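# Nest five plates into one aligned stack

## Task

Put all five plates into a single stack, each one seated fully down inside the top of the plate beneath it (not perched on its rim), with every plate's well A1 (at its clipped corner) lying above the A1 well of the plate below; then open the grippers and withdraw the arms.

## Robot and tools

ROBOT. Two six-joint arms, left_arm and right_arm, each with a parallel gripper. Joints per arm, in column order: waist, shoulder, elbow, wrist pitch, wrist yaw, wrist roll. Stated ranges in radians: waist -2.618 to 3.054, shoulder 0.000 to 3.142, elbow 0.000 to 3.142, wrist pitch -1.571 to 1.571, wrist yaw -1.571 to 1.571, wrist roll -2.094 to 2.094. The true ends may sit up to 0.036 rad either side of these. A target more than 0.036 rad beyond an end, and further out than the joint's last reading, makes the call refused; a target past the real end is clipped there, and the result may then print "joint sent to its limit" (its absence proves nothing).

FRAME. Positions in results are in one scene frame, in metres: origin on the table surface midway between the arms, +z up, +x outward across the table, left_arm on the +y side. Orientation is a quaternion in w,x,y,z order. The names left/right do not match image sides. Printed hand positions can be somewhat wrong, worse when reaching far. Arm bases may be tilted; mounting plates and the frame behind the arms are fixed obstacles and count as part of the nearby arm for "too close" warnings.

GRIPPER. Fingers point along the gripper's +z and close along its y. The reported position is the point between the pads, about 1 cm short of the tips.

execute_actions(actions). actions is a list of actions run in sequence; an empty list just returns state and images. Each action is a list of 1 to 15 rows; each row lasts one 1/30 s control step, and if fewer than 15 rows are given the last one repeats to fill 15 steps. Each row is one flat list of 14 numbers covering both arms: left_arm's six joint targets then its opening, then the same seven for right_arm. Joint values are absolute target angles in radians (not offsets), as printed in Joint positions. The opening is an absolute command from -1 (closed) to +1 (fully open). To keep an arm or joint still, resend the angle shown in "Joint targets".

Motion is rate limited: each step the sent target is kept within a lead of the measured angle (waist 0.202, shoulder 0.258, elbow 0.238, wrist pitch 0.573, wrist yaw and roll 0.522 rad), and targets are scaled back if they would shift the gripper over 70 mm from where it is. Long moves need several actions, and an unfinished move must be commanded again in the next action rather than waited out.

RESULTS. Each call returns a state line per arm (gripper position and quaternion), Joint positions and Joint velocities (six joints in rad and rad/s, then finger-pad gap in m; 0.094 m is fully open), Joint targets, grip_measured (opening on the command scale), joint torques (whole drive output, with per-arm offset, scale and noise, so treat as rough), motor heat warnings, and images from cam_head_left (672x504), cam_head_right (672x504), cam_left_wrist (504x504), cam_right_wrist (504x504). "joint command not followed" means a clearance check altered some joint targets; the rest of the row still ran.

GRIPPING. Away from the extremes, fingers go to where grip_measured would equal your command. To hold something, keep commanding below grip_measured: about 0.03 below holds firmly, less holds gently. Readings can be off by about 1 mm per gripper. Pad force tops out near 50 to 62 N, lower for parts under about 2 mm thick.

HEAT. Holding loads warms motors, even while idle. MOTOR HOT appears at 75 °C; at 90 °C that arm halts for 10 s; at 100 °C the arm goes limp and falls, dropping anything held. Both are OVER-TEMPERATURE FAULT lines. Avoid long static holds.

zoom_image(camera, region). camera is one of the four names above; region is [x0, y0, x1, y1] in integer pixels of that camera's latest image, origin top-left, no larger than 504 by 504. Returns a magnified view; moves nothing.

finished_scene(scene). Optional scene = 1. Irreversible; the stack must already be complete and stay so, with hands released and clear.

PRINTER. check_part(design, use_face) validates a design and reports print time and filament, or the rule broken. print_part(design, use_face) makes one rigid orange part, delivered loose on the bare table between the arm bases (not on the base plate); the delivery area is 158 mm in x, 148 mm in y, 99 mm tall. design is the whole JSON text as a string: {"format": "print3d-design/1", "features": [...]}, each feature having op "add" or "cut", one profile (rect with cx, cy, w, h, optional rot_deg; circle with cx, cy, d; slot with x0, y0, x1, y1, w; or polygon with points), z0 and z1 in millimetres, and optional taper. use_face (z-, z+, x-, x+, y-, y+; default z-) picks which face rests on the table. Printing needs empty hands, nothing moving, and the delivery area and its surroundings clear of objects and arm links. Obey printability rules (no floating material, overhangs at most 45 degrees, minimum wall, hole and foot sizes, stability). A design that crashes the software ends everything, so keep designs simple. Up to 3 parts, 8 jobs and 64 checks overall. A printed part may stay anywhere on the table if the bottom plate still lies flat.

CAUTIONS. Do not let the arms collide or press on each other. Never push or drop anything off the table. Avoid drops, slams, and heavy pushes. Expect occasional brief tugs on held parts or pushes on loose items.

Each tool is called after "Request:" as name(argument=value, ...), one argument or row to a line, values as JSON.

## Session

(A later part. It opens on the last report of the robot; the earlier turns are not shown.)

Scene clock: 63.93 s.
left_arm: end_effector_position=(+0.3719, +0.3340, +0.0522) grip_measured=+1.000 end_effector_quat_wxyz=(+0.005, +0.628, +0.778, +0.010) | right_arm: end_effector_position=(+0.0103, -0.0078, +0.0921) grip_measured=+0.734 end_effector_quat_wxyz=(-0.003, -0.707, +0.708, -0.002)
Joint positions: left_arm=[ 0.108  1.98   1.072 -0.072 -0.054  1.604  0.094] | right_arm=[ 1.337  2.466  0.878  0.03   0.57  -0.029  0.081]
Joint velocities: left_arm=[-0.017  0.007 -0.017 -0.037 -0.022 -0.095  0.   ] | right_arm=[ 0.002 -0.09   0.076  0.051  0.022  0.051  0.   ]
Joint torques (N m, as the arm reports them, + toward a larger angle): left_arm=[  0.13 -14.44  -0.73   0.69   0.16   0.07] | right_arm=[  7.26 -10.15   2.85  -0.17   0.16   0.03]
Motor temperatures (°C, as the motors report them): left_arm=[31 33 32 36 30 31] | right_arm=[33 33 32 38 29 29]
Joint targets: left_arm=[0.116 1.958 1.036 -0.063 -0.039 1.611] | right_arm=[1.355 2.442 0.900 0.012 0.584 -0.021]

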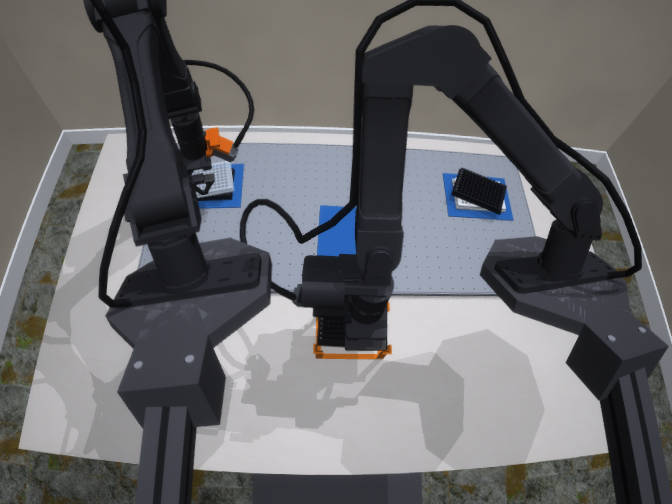

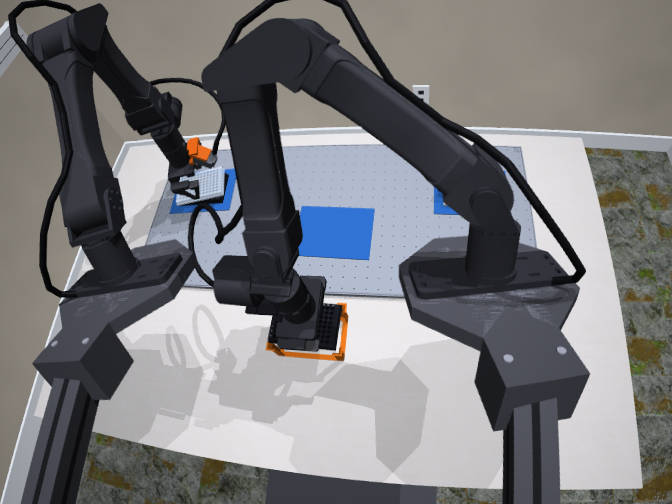

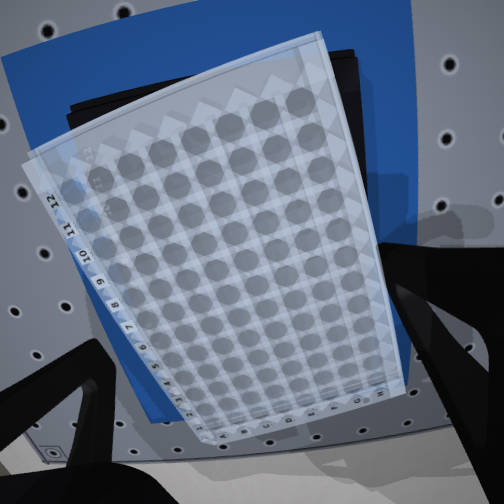

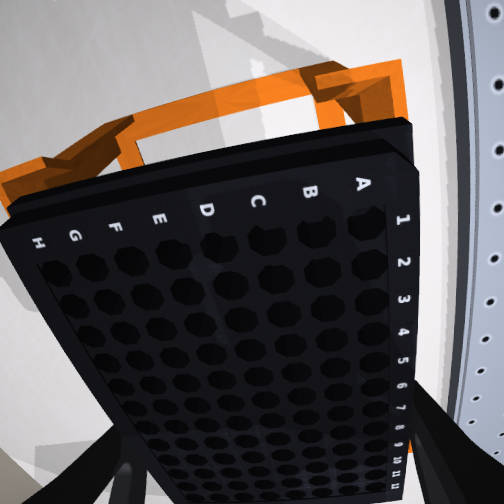

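Request:
execute_actions(
  actions=[
    [[0.116,1.965,1.045,-0.075,-0.039,1.611,1,1.356,2.455,0.901,0.030,0.584,-0.030,0.705],[0.116,1.972,1.055,-0.085,-0.039,1.611,1,1.357,2.468,0.902,0.045,0.584,-0.038,0.705],[0.116,1.978,1.062,-0.090,-0.039,1.611,1,1.357,2.479,0.903,0.055,0.584,-0.043,0.705],[0.116,1.982,1.068,-0.094,-0.039,1.611,1,1.358,2.484,0.904,0.059,0.584,-0.047,0.705],[0.116,1.985,1.072,-0.098,-0.039,1.611,1,1.358,2.488,0.905,0.062,0.584,-0.051,0.705],[0.116,1.985,1.075,-0.101,-0.039,1.611,1,1.359,2.491,0.906,0.064,0.584,-0.055,0.705],[0.116,1.985,1.075,-0.104,-0.039,1.611,1,1.359,2.494,0.907,0.066,0.584,-0.058,0.705],[0.116,1.985,1.075,-0.106,-0.039,1.611,1,1.360,2.497,0.908,0.068,0.584,-0.061,0.705],[0.116,1.985,1.075,-0.108,-0.039,1.611,1,1.360,2.499,0.908,0.070,0.584,-0.064,0.705],[0.116,1.985,1.075,-0.109,-0.039,1.611,1,1.360,2.501,0.908,0.071,0.584,-0.066,0.705],[0.116,1.985,1.075,-0.109,-0.039,1.611,1,1.360,2.502,0.908,0.071,0.584,-0.067,0.705]],
  ],
)

Scene clock: 66.80 s.
left_arm: end_effector_position=(+0.3684, +0.3331, +0.0521) grip_measured=+1.000 end_effector_quat_wxyz=(+0.001, +0.628, +0.778, +0.004) | right_arm: end_effector_position=(+0.0063, -0.0095, +0.0883) grip_measured=+0.734 end_effector_quat_wxyz=(-0.003, -0.719, +0.695, -0.003)
Joint positions: left_arm=[ 0.108  1.98   1.072 -0.087 -0.054  1.604  0.094] | right_arm=[ 1.342  2.487  0.881  0.044  0.57  -0.058  0.081]
Joint velocities: left_arm=[-0.022  0.002 -0.012 -0.022  0.007 -0.037  0.   ] | right_arm=[ 0.007  0.007  0.007  0.007 -0.081 -0.007 -0.001]
Joint torques (N m, as the arm reports them, + toward a larger angle): left_arm=[  0.1  -12.04   2.51   0.38   0.17   0.08] | right_arm=[ 7.25 -7.29  3.53  0.28  0.19 -0.03]
Motor temperatures (°C, as the motors report them): left_arm=[31 34 32 36 30 31] | right_arm=[33 33 32 38 29 29]
Joint targets: left_arm=[0.116 1.985 1.075 -0.109 -0.039 1.611] | right_arm=[1.360 2.502 0.908 0.071 0.584 -0.067]

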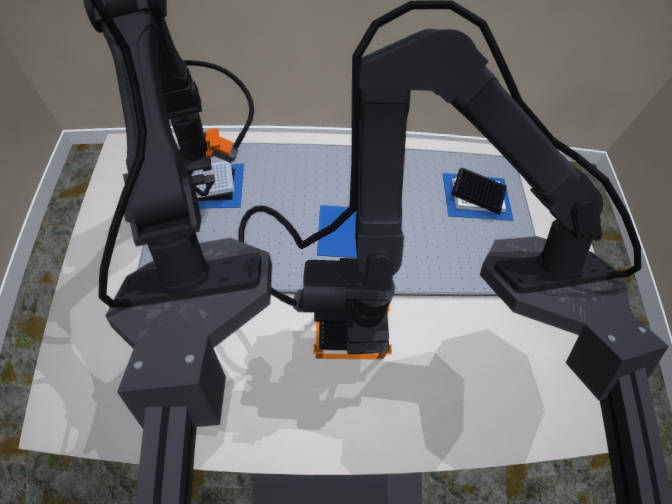

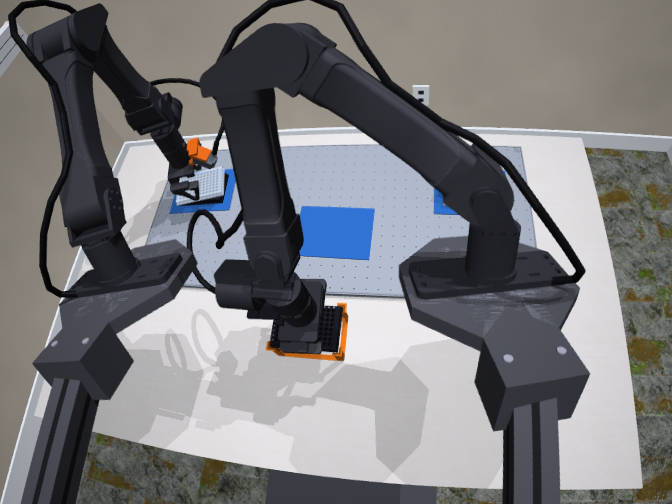

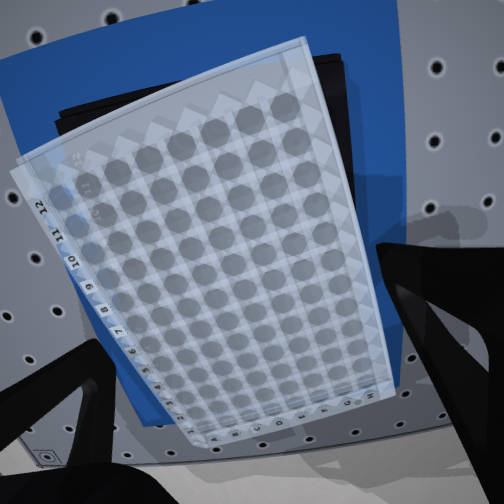

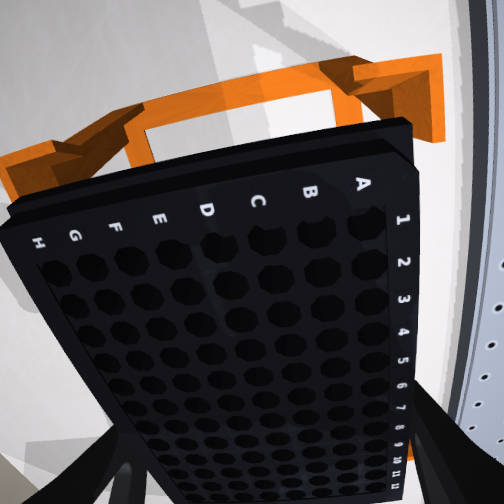

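Request:
zoom_image(
  camera="cam_right_wrist",
  region=[0, 80, 200, 260],
)

Request:
zoom_image(
  camera="cam_right_wrist",
  region=[304, 30, 504, 210],
)

Request:
zoom_image(
  camera="cam_head_right",
  region=[250, 280, 370, 380],
)

Region (0, 80, 200, 260) of cam_right_wrist's 504x504 image, scaled by 2.520, with more detail than that image has; it fills the top 454 rows of this view, and the rest is white.

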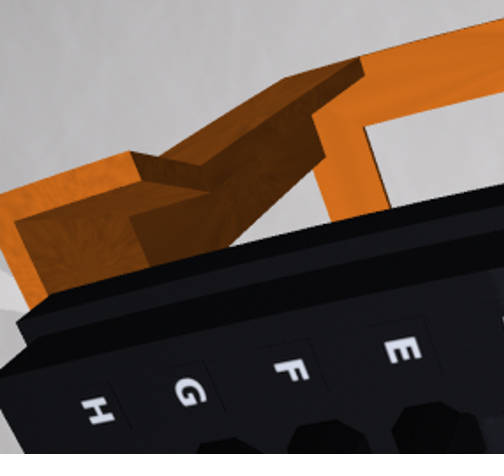

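Region (304, 30, 504, 210) of cam_right_wrist's 504x504 image, scaled by 2.520, with more detail than that image has; it fills the top 454 rows of this view, and the rest is white.

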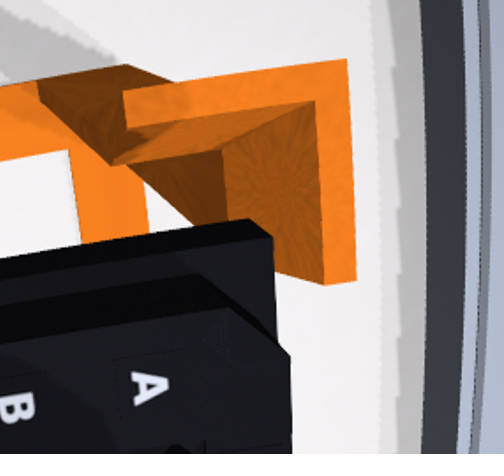

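Region (250, 280, 370, 380) of cam_head_right's 672x504 image, scaled by 4.200, with more detail than that image has.

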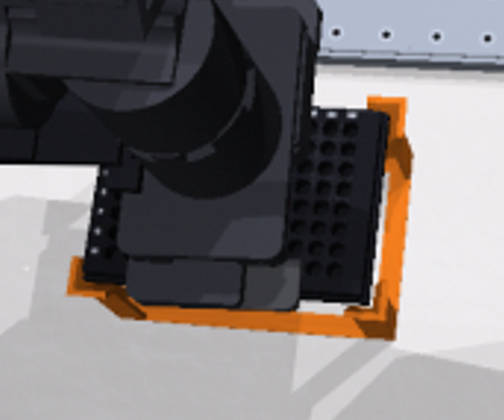

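Request:
execute_actions(
  actions=[
    [[0.116,1.985,1.075,-0.114,-0.039,1.611,1,1.350,2.503,0.911,0.071,0.584,-0.073,0.705],[0.116,1.985,1.075,-0.118,-0.039,1.611,1,1.342,2.504,0.914,0.071,0.584,-0.078,0.705],[0.116,1.985,1.075,-0.120,-0.039,1.611,1,1.337,2.505,0.917,0.071,0.584,-0.083,0.705],[0.116,1.985,1.075,-0.120,-0.039,1.611,0.95,1.334,2.506,0.919,0.071,0.584,-0.088,0.705],[0.116,1.985,1.075,-0.120,-0.039,1.611,0.9,1.332,2.508,0.921,0.072,0.584,-0.092,0.705],[0.116,1.985,1.075,-0.120,-0.039,1.611,0.86,1.330,2.510,0.922,0.073,0.584,-0.096,0.705],[0.116,1.985,1.075,-0.120,-0.039,1.611,0.83,1.328,2.512,0.923,0.074,0.584,-0.100,0.705],[0.116,1.985,1.075,-0.120,-0.039,1.611,0.80,1.327,2.513,0.924,0.075,0.584,-0.103,0.705],[0.116,1.985,1.075,-0.120,-0.039,1.611,0.78,1.326,2.514,0.925,0.075,0.584,-0.105,0.705],[0.116,1.985,1.075,-0.120,-0.039,1.611,0.765,1.325,2.514,0.925,0.075,0.584,-0.106,0.705],[0.116,1.985,1.075,-0.120,-0.039,1.611,0.75,1.325,2.514,0.925,0.075,0.584,-0.106,0.705],[0.116,1.985,1.075,-0.120,-0.039,1.611,0.74,1.325,2.514,0.925,0.075,0.584,-0.106,0.705],[0.116,1.985,1.075,-0.120,-0.039,1.611,0.73,1.325,2.514,0.925,0.075,0.584,-0.106,0.705],[0.116,1.985,1.075,-0.120,-0.039,1.611,0.72,1.325,2.514,0.925,0.075,0.584,-0.106,0.705],[0.116,1.985,1.075,-0.120,-0.039,1.611,0.71,1.325,2.514,0.925,0.075,0.584,-0.106,0.705]],
  ],
)

Scene clock: 68.47 s.
left_arm: end_effector_position=(+0.3656, +0.3324, +0.0521) grip_measured=+0.721 end_effector_quat_wxyz=(-0.003, +0.628, +0.778, -0.001) | right_arm: end_effector_position=(+0.0115, +0.0010, +0.0866) grip_measured=+0.734 end_effector_quat_wxyz=(+0.004, -0.722, +0.692, +0.003)
Joint positions: left_arm=[ 0.108  1.98   1.072 -0.098 -0.054  1.604  0.081] | right_arm=[ 1.325  2.487  0.903  0.054  0.57  -0.097  0.081]
Joint velocities: left_arm=[-0.002 -0.012  0.002  0.022 -0.168 -0.037 -0.006] | right_arm=[-0.007 -0.002 -0.002 -0.037  0.022 -0.022  0.   ]
Joint torques (N m, as the arm reports them, + toward a larger angle): left_arm=[  0.09 -11.99   2.49   0.32   0.17   0.07] | right_arm=[ 5.8  -6.36  3.18  0.24  0.16 -0.08]
Motor temperatures (°C, as the motors report them): left_arm=[31 34 32 36 30 31] | right_arm=[33 33 32 37 29 29]
Joint targets: left_arm=[0.116 1.985 1.075 -0.120 -0.039 1.611] | right_arm=[1.325 2.514 0.925 0.075 0.584 -0.106]

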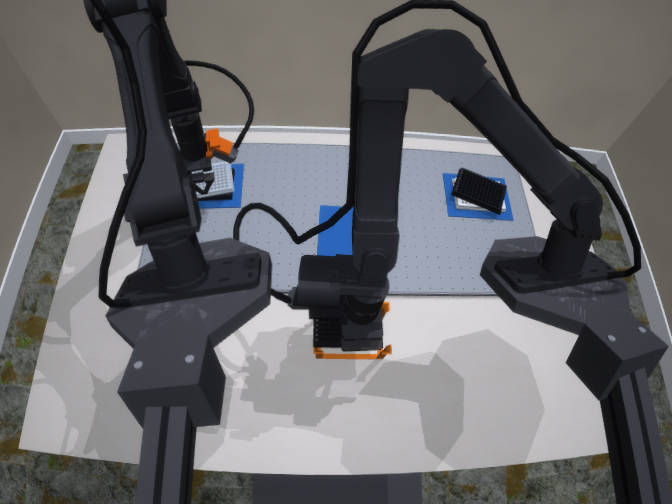

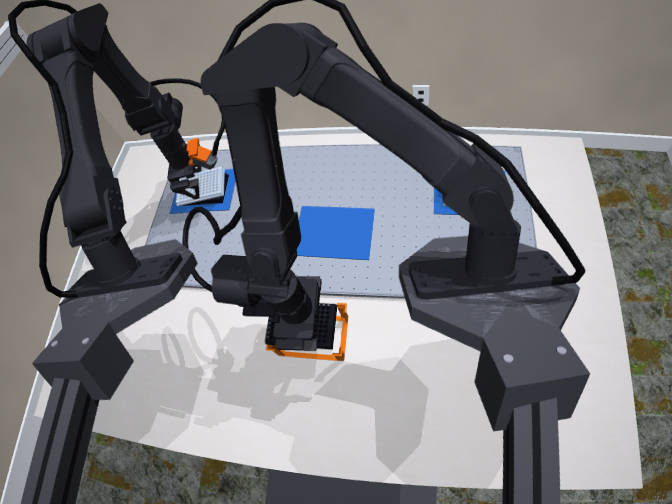

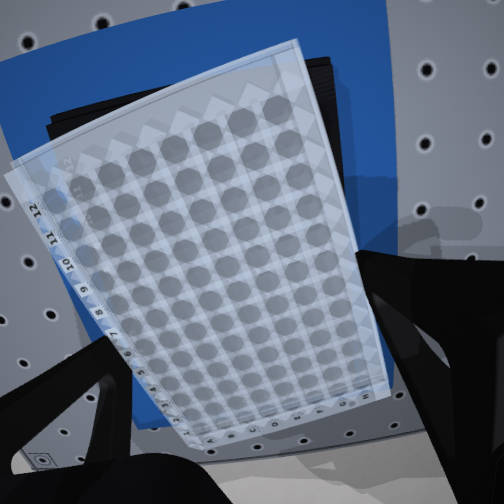

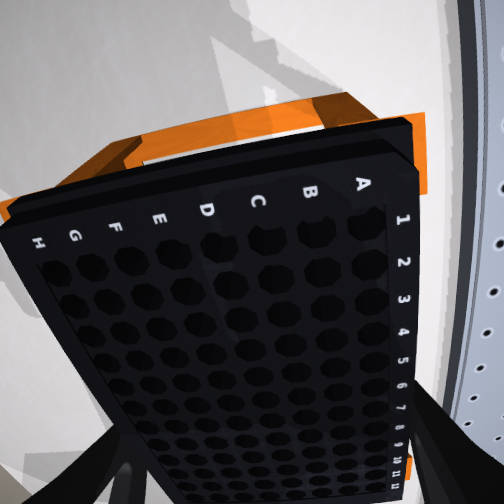

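Request:
execute_actions(
  actions=[
    [[0.116,1.985,1.075,-0.120,-0.039,1.611,0.70,1.327,2.500,0.912,0.060,0.584,-0.106,0.705],[0.116,1.985,1.075,-0.120,-0.039,1.611,0.695,1.329,2.492,0.900,0.047,0.584,-0.106,0.705],[0.116,1.985,1.075,-0.120,-0.039,1.611,0.69,1.331,2.492,0.891,0.037,0.584,-0.106,0.705],[0.116,1.985,1.075,-0.120,-0.039,1.611,0.69,1.333,2.492,0.886,0.031,0.584,-0.106,0.705],[0.116,1.985,1.075,-0.120,-0.039,1.611,0.69,1.335,2.492,0.883,0.028,0.584,-0.106,0.705],[0.116,1.985,1.075,-0.120,-0.039,1.611,0.69,1.336,2.492,0.881,0.027,0.584,-0.106,0.705],[0.116,1.985,1.075,-0.120,-0.039,1.611,0.69,1.337,2.492,0.880,0.027,0.584,-0.106,0.705],[0.116,1.985,1.075,-0.120,-0.039,1.611,0.69,1.337,2.497,0.880,0.027,0.584,-0.106,0.705],[0.116,1.985,1.075,-0.120,-0.039,1.611,0.69,1.337,2.502,0.880,0.027,0.584,-0.106,0.705],[0.116,1.985,1.075,-0.120,-0.039,1.611,0.69,1.337,2.506,0.880,0.027,0.584,-0.106,0.705],[0.116,1.985,1.075,-0.120,-0.039,1.611,0.69,1.337,2.509,0.880,0.027,0.584,-0.106,0.705],[0.116,1.985,1.075,-0.120,-0.039,1.611,0.69,1.337,2.512,0.880,0.027,0.584,-0.106,0.705]],
  ],
)

Scene clock: 69.37 s.
left_arm: end_effector_position=(+0.3655, +0.3324, +0.0521) grip_measured=+0.702 end_effector_quat_wxyz=(-0.003, +0.628, +0.778, -0.001) | right_arm: end_effector_position=(+0.0114, -0.0014, +0.0866) grip_measured=+0.734 end_effector_quat_wxyz=(+0.000, -0.725, +0.689, -0.000)
Joint positions: left_arm=[ 0.108  1.98   1.072 -0.099 -0.054  1.604  0.08 ] | right_arm=[ 1.325  2.487  0.903  0.043  0.57  -0.101  0.081]
Joint velocities: left_arm=[ 0.002 -0.012  0.007 -0.007  0.022  0.007 -0.001] | right_arm=[-0.002 -0.002 -0.027 -0.007 -0.066  0.007 -0.001]
Joint torques (N m, as the arm reports them, + toward a larger angle): left_arm=[  0.13 -12.     2.48   0.32   0.16   0.08] | right_arm=[ 6.86 -6.54 -0.21 -0.14  0.19 -0.07]
Motor temperatures (°C, as the motors report them): left_arm=[31 34 32 36 30 31] | right_arm=[33 33 32 37 29 29]
Joint targets: left_arm=[0.116 1.985 1.075 -0.120 -0.039 1.611] | right_arm=[1.337 2.512 0.880 0.027 0.584 -0.106]

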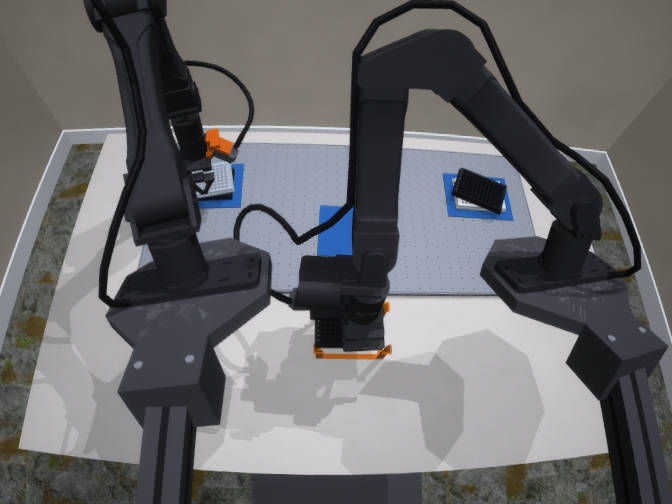

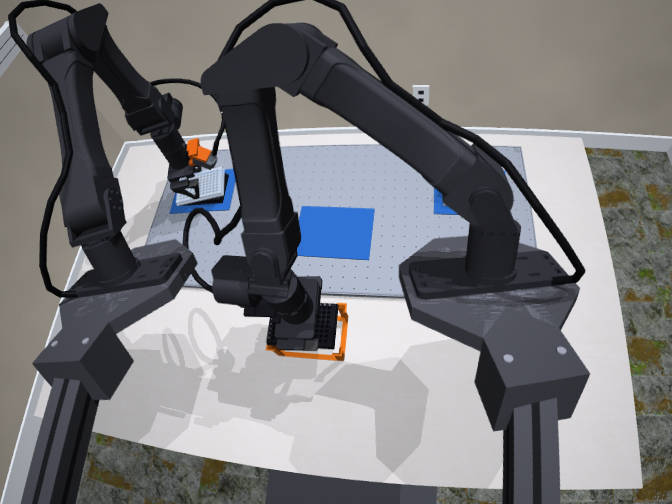

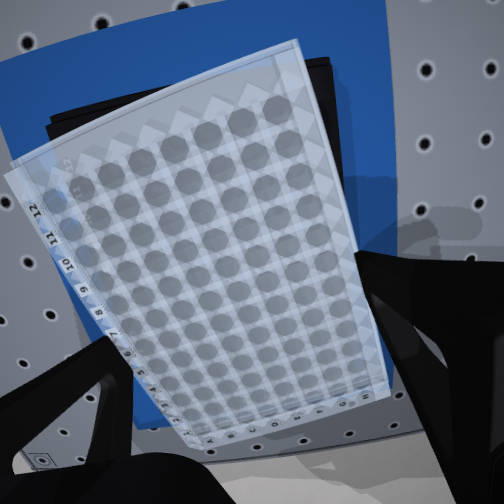

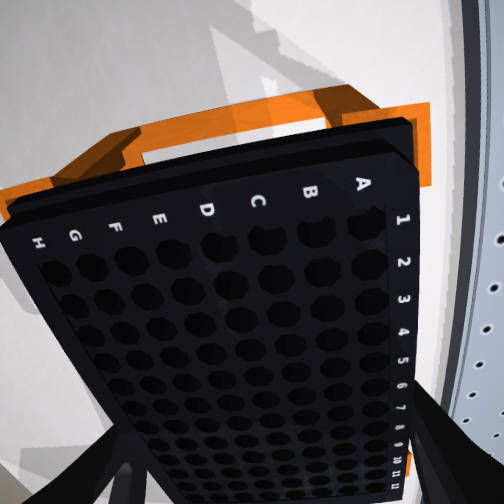

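Request:
execute_actions(
  actions=[
    [[0.116,1.985,1.075,-0.120,-0.039,1.611,0.68,1.342,2.490,0.885,0.027,0.584,-0.096,0.705],[0.116,1.985,1.075,-0.120,-0.039,1.611,0.675,1.346,2.472,0.885,0.026,0.584,-0.088,0.705],[0.116,1.985,1.075,-0.120,-0.039,1.611,0.67,1.349,2.462,0.883,0.025,0.584,-0.084,0.705],[0.116,1.985,1.075,-0.120,-0.039,1.611,0.67,1.352,2.457,0.880,0.024,0.584,-0.081,0.705],[0.116,1.985,1.075,-0.120,-0.039,1.611,0.67,1.354,2.454,0.877,0.023,0.584,-0.078,0.705],[0.116,1.985,1.075,-0.120,-0.039,1.611,0.67,1.356,2.451,0.874,0.022,0.584,-0.075,0.705],[0.116,1.985,1.075,-0.120,-0.039,1.611,0.67,1.358,2.449,0.871,0.021,0.584,-0.073,0.705],[0.116,1.985,1.075,-0.120,-0.039,1.611,0.67,1.359,2.447,0.869,0.020,0.584,-0.071,0.705],[0.116,1.985,1.075,-0.120,-0.039,1.611,0.67,1.360,2.446,0.867,0.019,0.584,-0.069,0.705],[0.116,1.985,1.075,-0.120,-0.039,1.611,0.67,1.361,2.446,0.865,0.019,0.584,-0.068,0.705]],
  ],
)

Scene clock: 71.60 s.
left_arm: end_effector_position=(+0.3653, +0.3323, +0.0521) grip_measured=+0.686 end_effector_quat_wxyz=(-0.003, +0.628, +0.778, -0.001) | right_arm: end_effector_position=(+0.0085, -0.0045, +0.0923) grip_measured=+0.734 end_effector_quat_wxyz=(+0.001, -0.724, +0.690, +0.001)
Joint positions: left_arm=[ 0.108  1.98   1.072 -0.1   -0.054  1.604  0.079] | right_arm=[ 1.343  2.471  0.885  0.034  0.57  -0.076  0.081]
Joint velocities: left_arm=[ 0.002 -0.007 -0.002  0.007 -0.051  0.037 -0.001] | right_arm=[-0.002 -0.017 -0.007 -0.037  0.037 -0.007 -0.   ]
Joint torques (N m, as the arm reports them, + toward a larger angle): left_arm=[  0.13 -11.99   2.47   0.33   0.16   0.07] | right_arm=[  7.19 -10.6    0.03  -0.13   0.14   0.02]
Motor temperatures (°C, as the motors report them): left_arm=[31 34 32 36 30 31] | right_arm=[33 33 32 37 29 29]
Joint targets: left_arm=[0.116 1.985 1.075 -0.120 -0.039 1.611] | right_arm=[1.361 2.446 0.865 0.019 0.584 -0.068]

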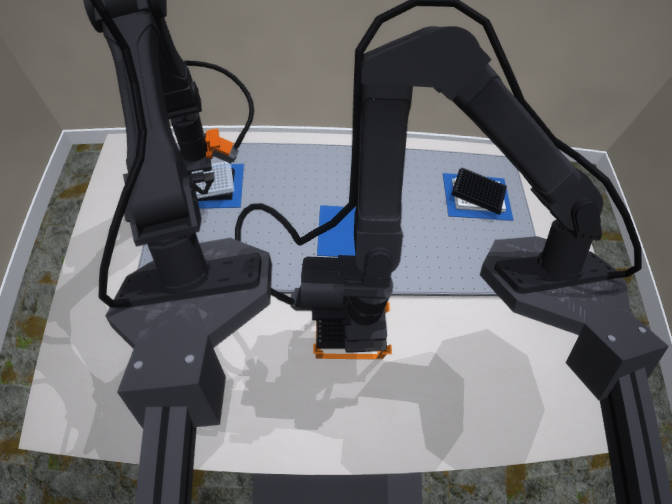

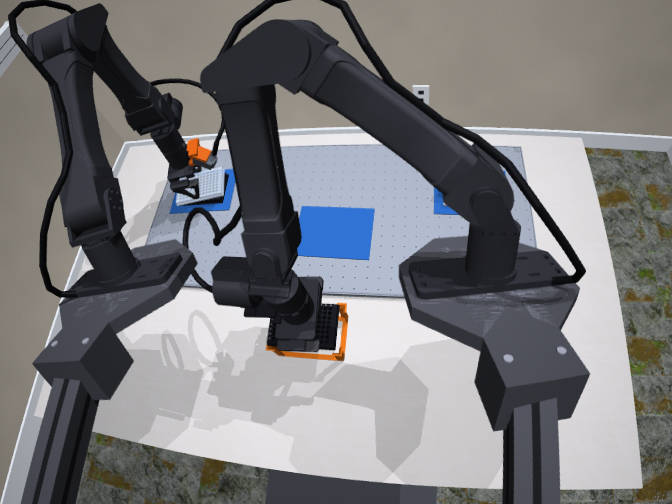

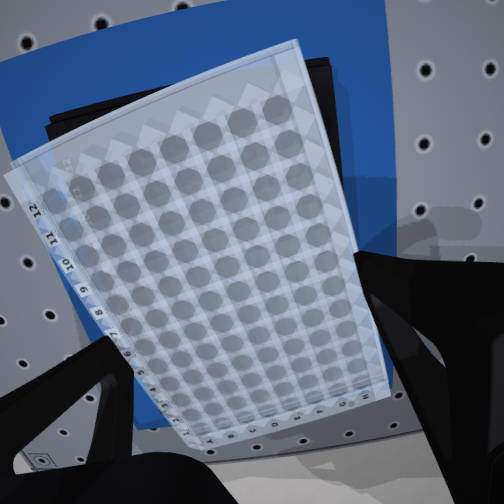

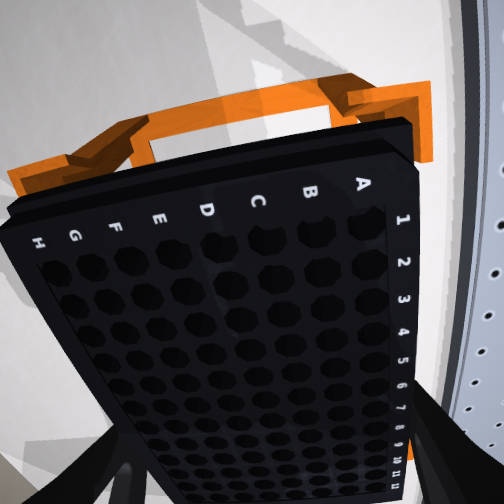

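Request:
zoom_image(
  camera="cam_left_wrist",
  region=[40, 220, 460, 460],
)

Request:
zoom_image(
  camera="cam_head_right",
  region=[150, 150, 250, 220],
)

Request:
zoom_image(
  camera="cam_right_wrist",
  region=[0, 80, 200, 260],
)

Request:
zoom_image(
  camera="cam_right_wrist",
  region=[304, 30, 504, 210],
)

Region (40, 220, 460, 460) of cam_left_wrist's 504x504 image, scaled by 1.200, with more detail than that image has; it fills the top 288 rows of this view, and the rest is white.

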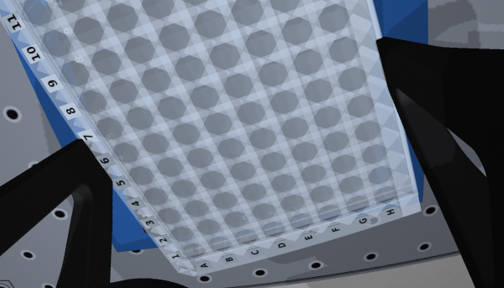

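Region (150, 150, 250, 220) of cam_head_right's 672x504 image, scaled by 5.040, with more detail than that image has; it fills the top 353 rows of this view, and the rest is white.

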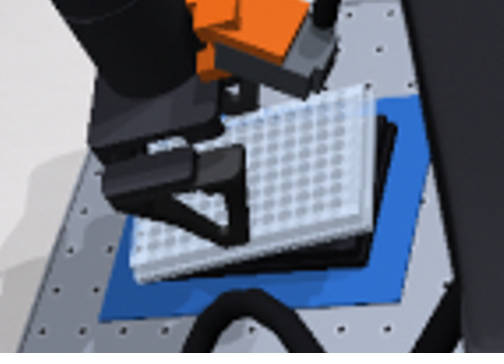

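Region (0, 80, 200, 260) of cam_right_wrist's 504x504 image, scaled by 2.520, with more detail than that image has; it fills the top 454 rows of this view, and the rest is white.

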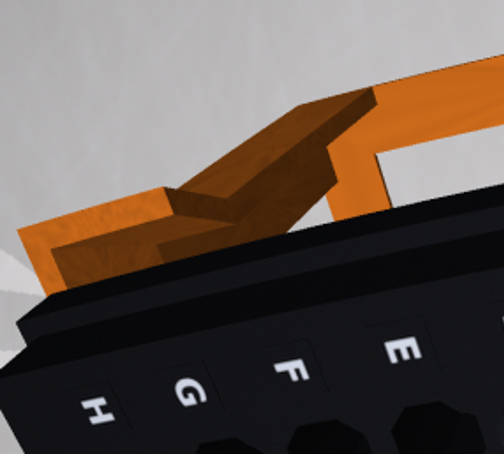

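Region (304, 30, 504, 210) of cam_right_wrist's 504x504 image, scaled by 2.520, with more detail than that image has; it fills the top 454 rows of this view, and the rest is white.

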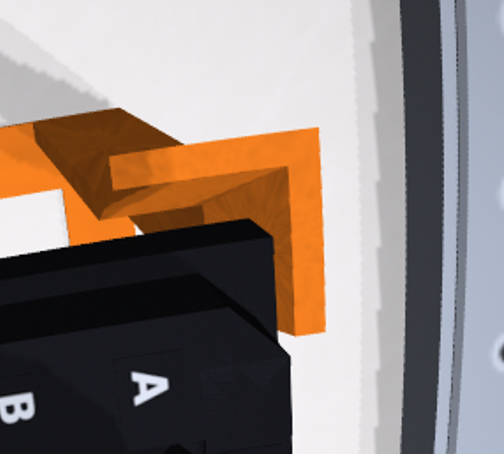

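Request:
execute_actions(
  actions=[
    [[0.116,1.990,1.082,-0.115,-0.039,1.611,0.75,1.350,2.465,0.885,0.040,0.584,-0.080,0.705],[0.116,1.995,1.088,-0.110,-0.039,1.611,0.82,1.341,2.478,0.900,0.056,0.584,-0.088,0.705],[0.116,2.000,1.094,-0.105,-0.039,1.611,0.89,1.335,2.485,0.906,0.066,0.584,-0.093,0.705],[0.116,2.002,1.098,-0.102,-0.039,1.611,0.95,1.331,2.490,0.908,0.072,0.584,-0.097,0.705],[0.116,2.002,1.100,-0.100,-0.039,1.611,1,1.328,2.495,0.910,0.078,0.584,-0.100,0.705],[0.116,2.002,1.100,-0.100,-0.039,1.611,1,1.324,2.501,0.911,0.084,0.584,-0.104,0.705],[0.116,2.005,1.102,-0.097,-0.039,1.611,1,1.320,2.507,0.913,0.091,0.584,-0.108,0.705],[0.116,2.008,1.103,-0.094,-0.039,1.611,1,1.316,2.514,0.914,0.098,0.582,-0.113,0.705],[0.116,2.011,1.104,-0.090,-0.039,1.611,1,1.312,2.521,0.916,0.106,0.580,-0.118,0.705],[0.116,2.014,1.105,-0.086,-0.039,1.611,1,1.308,2.528,0.918,0.114,0.577,-0.123,0.705],[0.116,2.017,1.106,-0.082,-0.039,1.611,1,1.304,2.535,0.920,0.122,0.574,-0.128,0.705],[0.116,2.020,1.107,-0.078,-0.039,1.611,1,1.300,2.542,0.922,0.130,0.571,-0.133,0.705],[0.116,2.022,1.108,-0.074,-0.039,1.611,1,1.297,2.548,0.924,0.136,0.568,-0.137,0.705],[0.116,2.024,1.109,-0.070,-0.039,1.611,1,1.295,2.553,0.926,0.141,0.565,-0.140,0.705],[0.116,2.025,1.110,-0.068,-0.039,1.611,1,1.293,2.556,0.927,0.144,0.562,-0.142,0.705]],
  ],
)

Scene clock: 73.37 s.
left_arm: end_effector_position=(+0.3701, +0.3334, +0.0493) grip_measured=+1.000 end_effector_quat_wxyz=(+0.001, +0.628, +0.778, +0.004) | right_arm: end_effector_position=(+0.0113, -0.0083, +0.0722) grip_measured=+0.734 end_effector_quat_wxyz=(-0.004, -0.723, +0.690, -0.004)
Joint positions: left_arm=[ 0.108  1.992  1.082 -0.084 -0.054  1.604  0.094] | right_arm=[ 1.297  2.533  0.9    0.096  0.57  -0.121  0.081]
Joint velocities: left_arm=[-0.027  0.115  0.066  0.081  0.007 -0.081  0.   ] | right_arm=[-0.071  0.168  0.046  0.11   0.007 -0.139  0.   ]
Joint torques (N m, as the arm reports them, + toward a larger angle): left_arm=[  0.13 -10.21   4.21   0.61   0.16   0.06] | right_arm=[ 5.64 -7.4   3.05  0.26 -0.07 -0.05]
Motor temperatures (°C, as the motors report them): left_arm=[31 34 32 36 30 31] | right_arm=[33 33 32 37 29 29]
Joint targets: left_arm=[0.116 2.025 1.110 -0.068 -0.039 1.611] | right_arm=[1.293 2.556 0.927 0.144 0.562 -0.142]

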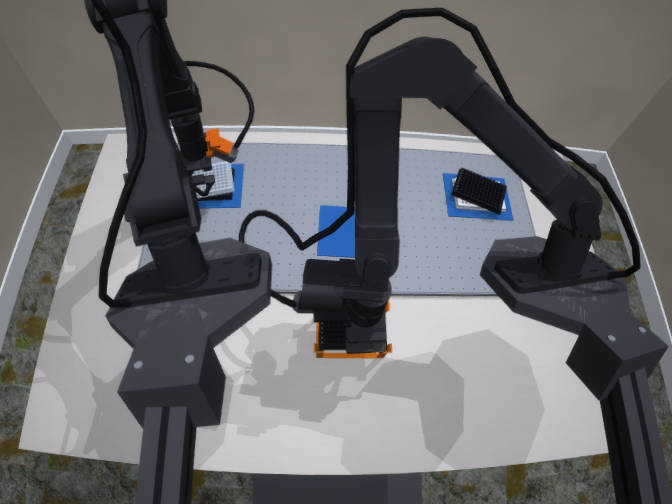

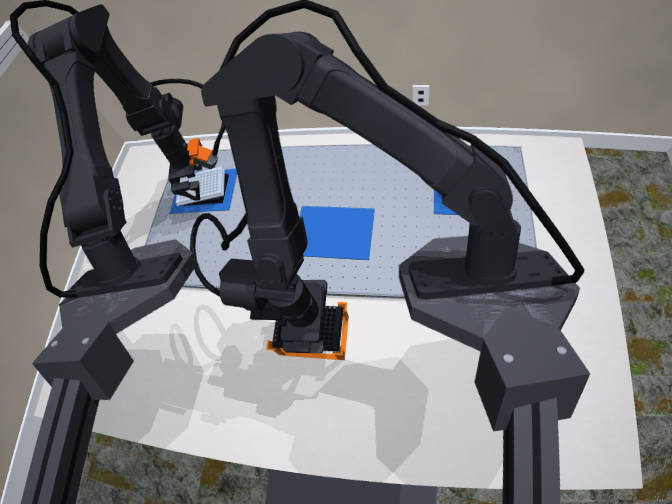

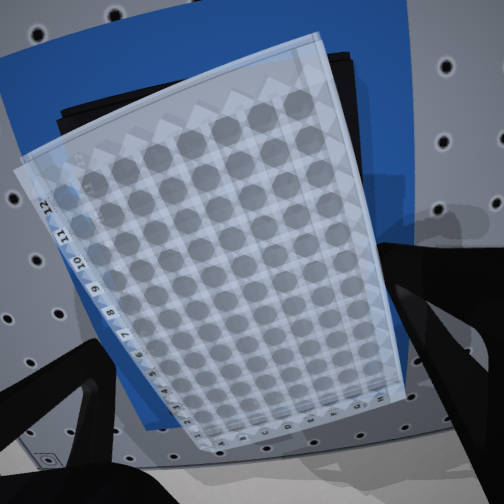

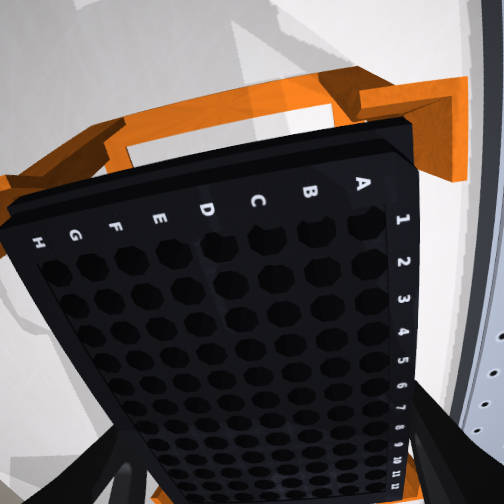

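Request:
execute_actions(
  actions=[],
)

Scene clock: 73.47 s.
left_arm: end_effector_position=(+0.3712, +0.3336, +0.0479) grip_measured=+1.000 end_effector_quat_wxyz=(+0.002, +0.628, +0.778, +0.006) | right_arm: end_effector_position=(+0.0113, -0.0081, +0.0698) grip_measured=+0.734 end_effector_quat_wxyz=(-0.003, -0.724, +0.690, -0.003)
Joint positions: left_arm=[ 0.108  1.997  1.085 -0.078 -0.054  1.604  0.094] | right_arm=[ 1.293  2.541  0.902  0.107  0.57  -0.129  0.081]
Joint velocities: left_arm=[ 0.007  0.012 -0.007  0.037 -0.051 -0.007  0.   ] | right_arm=[-0.002  0.017  0.002  0.11  -0.051 -0.051  0.001]
Joint torques (N m, as the arm reports them, + toward a larger angle): left_arm=[  0.07 -10.25   4.35   0.67   0.16   0.09] | right_arm=[ 5.77 -7.31  3.03  0.28 -0.04 -0.03]
Motor temperatures (°C, as the motors report them): left_arm=[31 34 32 36 30 31] | right_arm=[33 33 32 37 29 29]
Joint targets: left_arm=[0.116 2.025 1.110 -0.068 -0.039 1.611] | right_arm=[1.293 2.556 0.927 0.144 0.562 -0.142]

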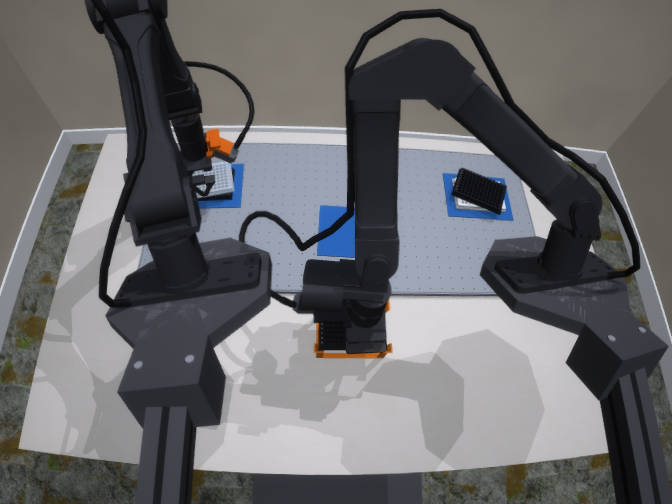

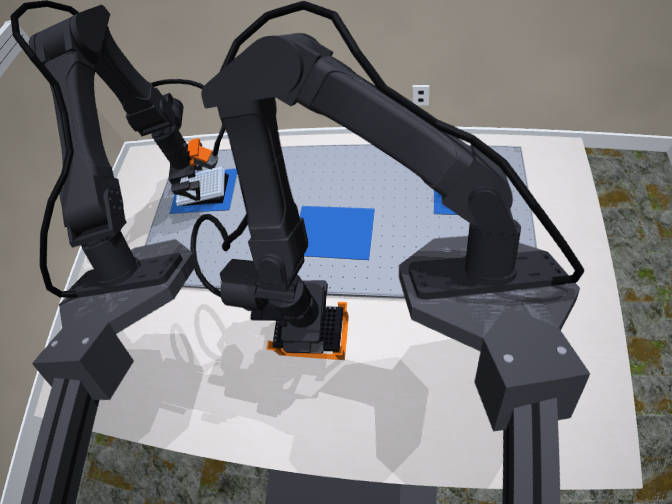

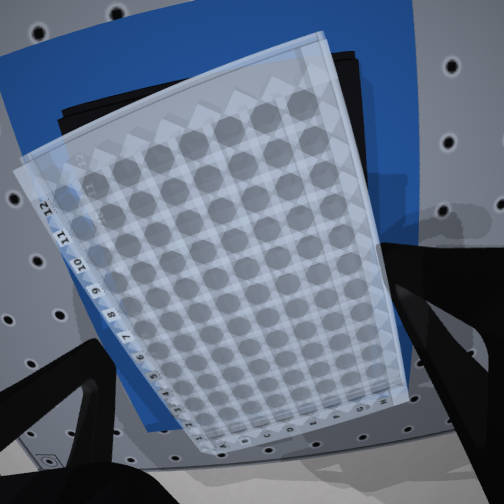

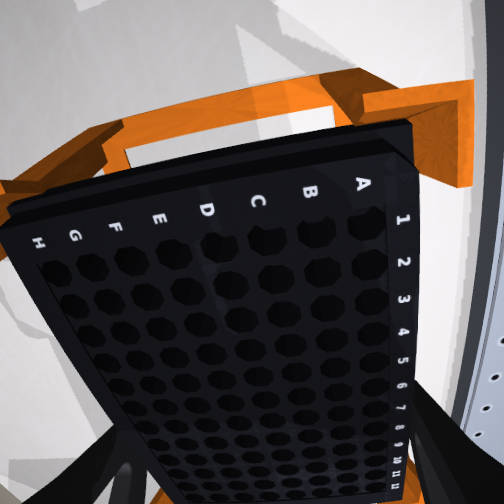

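Request:
execute_actions(
  actions=[
    [[0.116,2.028,1.105,-0.080,-0.039,1.611,1,1.294,2.556,0.928,0.155,0.560,-0.146,0.705],[0.116,2.030,1.100,-0.090,-0.039,1.611,1,1.292,2.560,0.929,0.165,0.559,-0.152,0.705],[0.116,2.032,1.098,-0.097,-0.039,1.611,1,1.289,2.565,0.931,0.173,0.558,-0.157,0.705],[0.116,2.033,1.098,-0.102,-0.039,1.611,1,1.285,2.572,0.9335,0.180,0.557,-0.161,0.705],[0.116,2.034,1.098,-0.105,-0.039,1.611,1,1.2815,2.579,0.936,0.187,0.556,-0.166,0.705],[0.116,2.034,1.098,-0.107,-0.039,1.611,1,1.278,2.586,0.939,0.193,0.555,-0.170,0.705],[0.116,2.034,1.098,-0.109,-0.039,1.611,1,1.274,2.593,0.941,0.199,0.554,-0.175,0.705],[0.116,2.034,1.098,-0.109,-0.039,1.611,1,1.270,2.600,0.944,0.206,0.553,-0.179,0.705],[0.116,2.034,1.098,-0.109,-0.039,1.611,1,1.266,2.607,0.947,0.212,0.552,-0.1835,0.705],[0.116,2.034,1.098,-0.109,-0.039,1.611,1,1.263,2.613,0.950,0.2185,0.551,-0.188,0.705],[0.116,2.034,1.098,-0.109,-0.039,1.611,1,1.259,2.620,0.9525,0.223,0.550,-0.192,0.705],[0.116,2.034,1.098,-0.109,-0.039,1.611,1,1.255,2.627,0.955,0.227,0.550,-0.195,0.705],[0.116,2.034,1.098,-0.109,-0.039,1.611,1,1.252,2.634,0.958,0.227,0.550,-0.196,0.705],[0.116,2.034,1.098,-0.109,-0.039,1.611,1,1.249,2.639,0.9605,0.227,0.550,-0.196,0.705]],
  ],
)

Scene clock: 74.97 s.
left_arm: end_effector_position=(+0.3685, +0.3329, +0.0478) grip_measured=+1.000 end_effector_quat_wxyz=(-0.001, +0.628, +0.778, +0.002) | right_arm: end_effector_position=(+0.0112, -0.0029, +0.0480) grip_measured=+0.734 end_effector_quat_wxyz=(+0.002, -0.722, +0.692, +0.003)
Joint positions: left_arm=[ 0.108  1.998  1.085 -0.088 -0.054  1.604  0.094] | right_arm=[ 1.252  2.616  0.936  0.193  0.564 -0.182  0.081]
Joint velocities: left_arm=[-0.002 -0.002 -0.007 -0.095 -0.066 -0.022  0.   ] | right_arm=[-0.085  0.149  0.042  0.051 -0.022 -0.11   0.001]
Joint torques (N m, as the arm reports them, + toward a larger angle): left_arm=[ 0.08 -9.32  3.29  0.35  0.16  0.07] | right_arm=[ 5.91 -7.43  2.38  0.26 -0.13 -0.08]
Motor temperatures (°C, as the motors report them): left_arm=[31 34 32 36 30 31] | right_arm=[33 33 32 37 29 29]
Joint targets: left_arm=[0.116 2.034 1.098 -0.109 -0.039 1.611] | right_arm=[1.249 2.639 0.960 0.227 0.550 -0.196]

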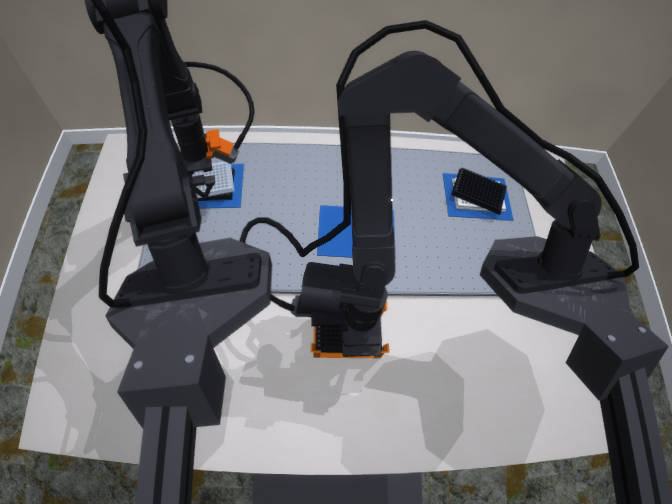

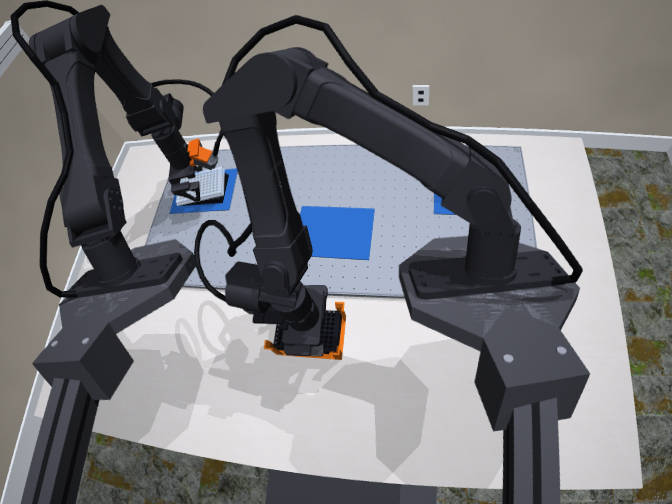

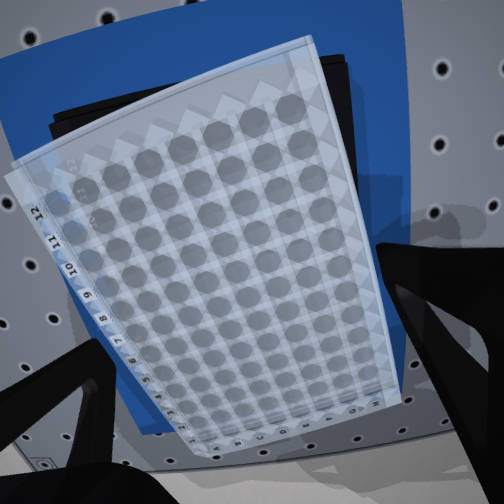

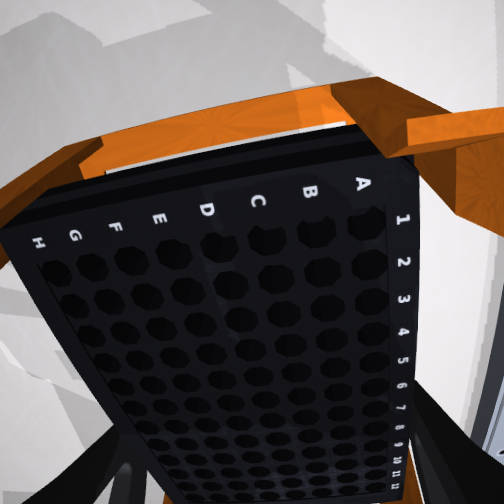

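Request:
zoom_image(
  camera="cam_left_wrist",
  region=[300, 180, 504, 400],
)

Request:
zoom_image(
  camera="cam_left_wrist",
  region=[20, 260, 220, 460],
)

Request:
zoom_image(
  camera="cam_head_right",
  region=[160, 155, 245, 220],
)

Region (300, 180, 504, 400) of cam_left_wrist's 504x504 image, scaled by 2.291, with more detail than that image has; it fills the left 467 columns of this view, and the rest is white.

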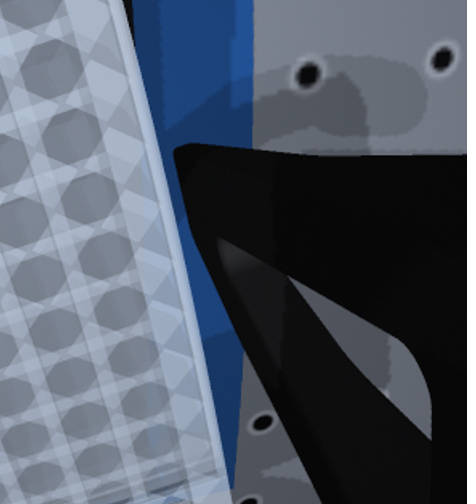

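Region (20, 260, 220, 460) of cam_left_wrist's 504x504 image, scaled by 2.520, with more detail than that image has.

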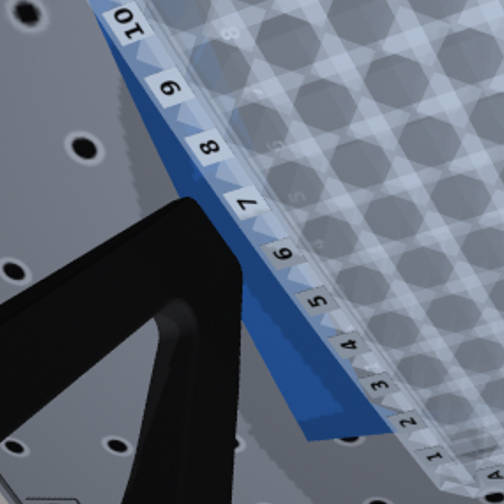

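Region (160, 155, 245, 220) of cam_head_right's 672x504 image, scaled by 5.929, with more detail than that image has; it fills the top 385 rows of this view, and the rest is white.

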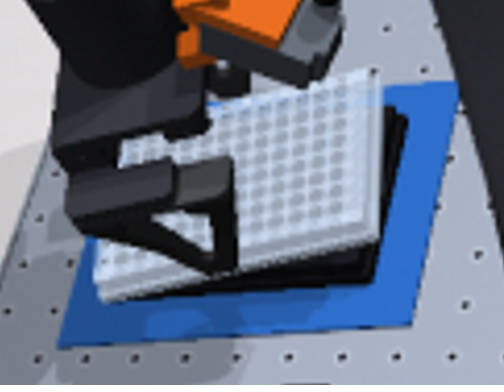

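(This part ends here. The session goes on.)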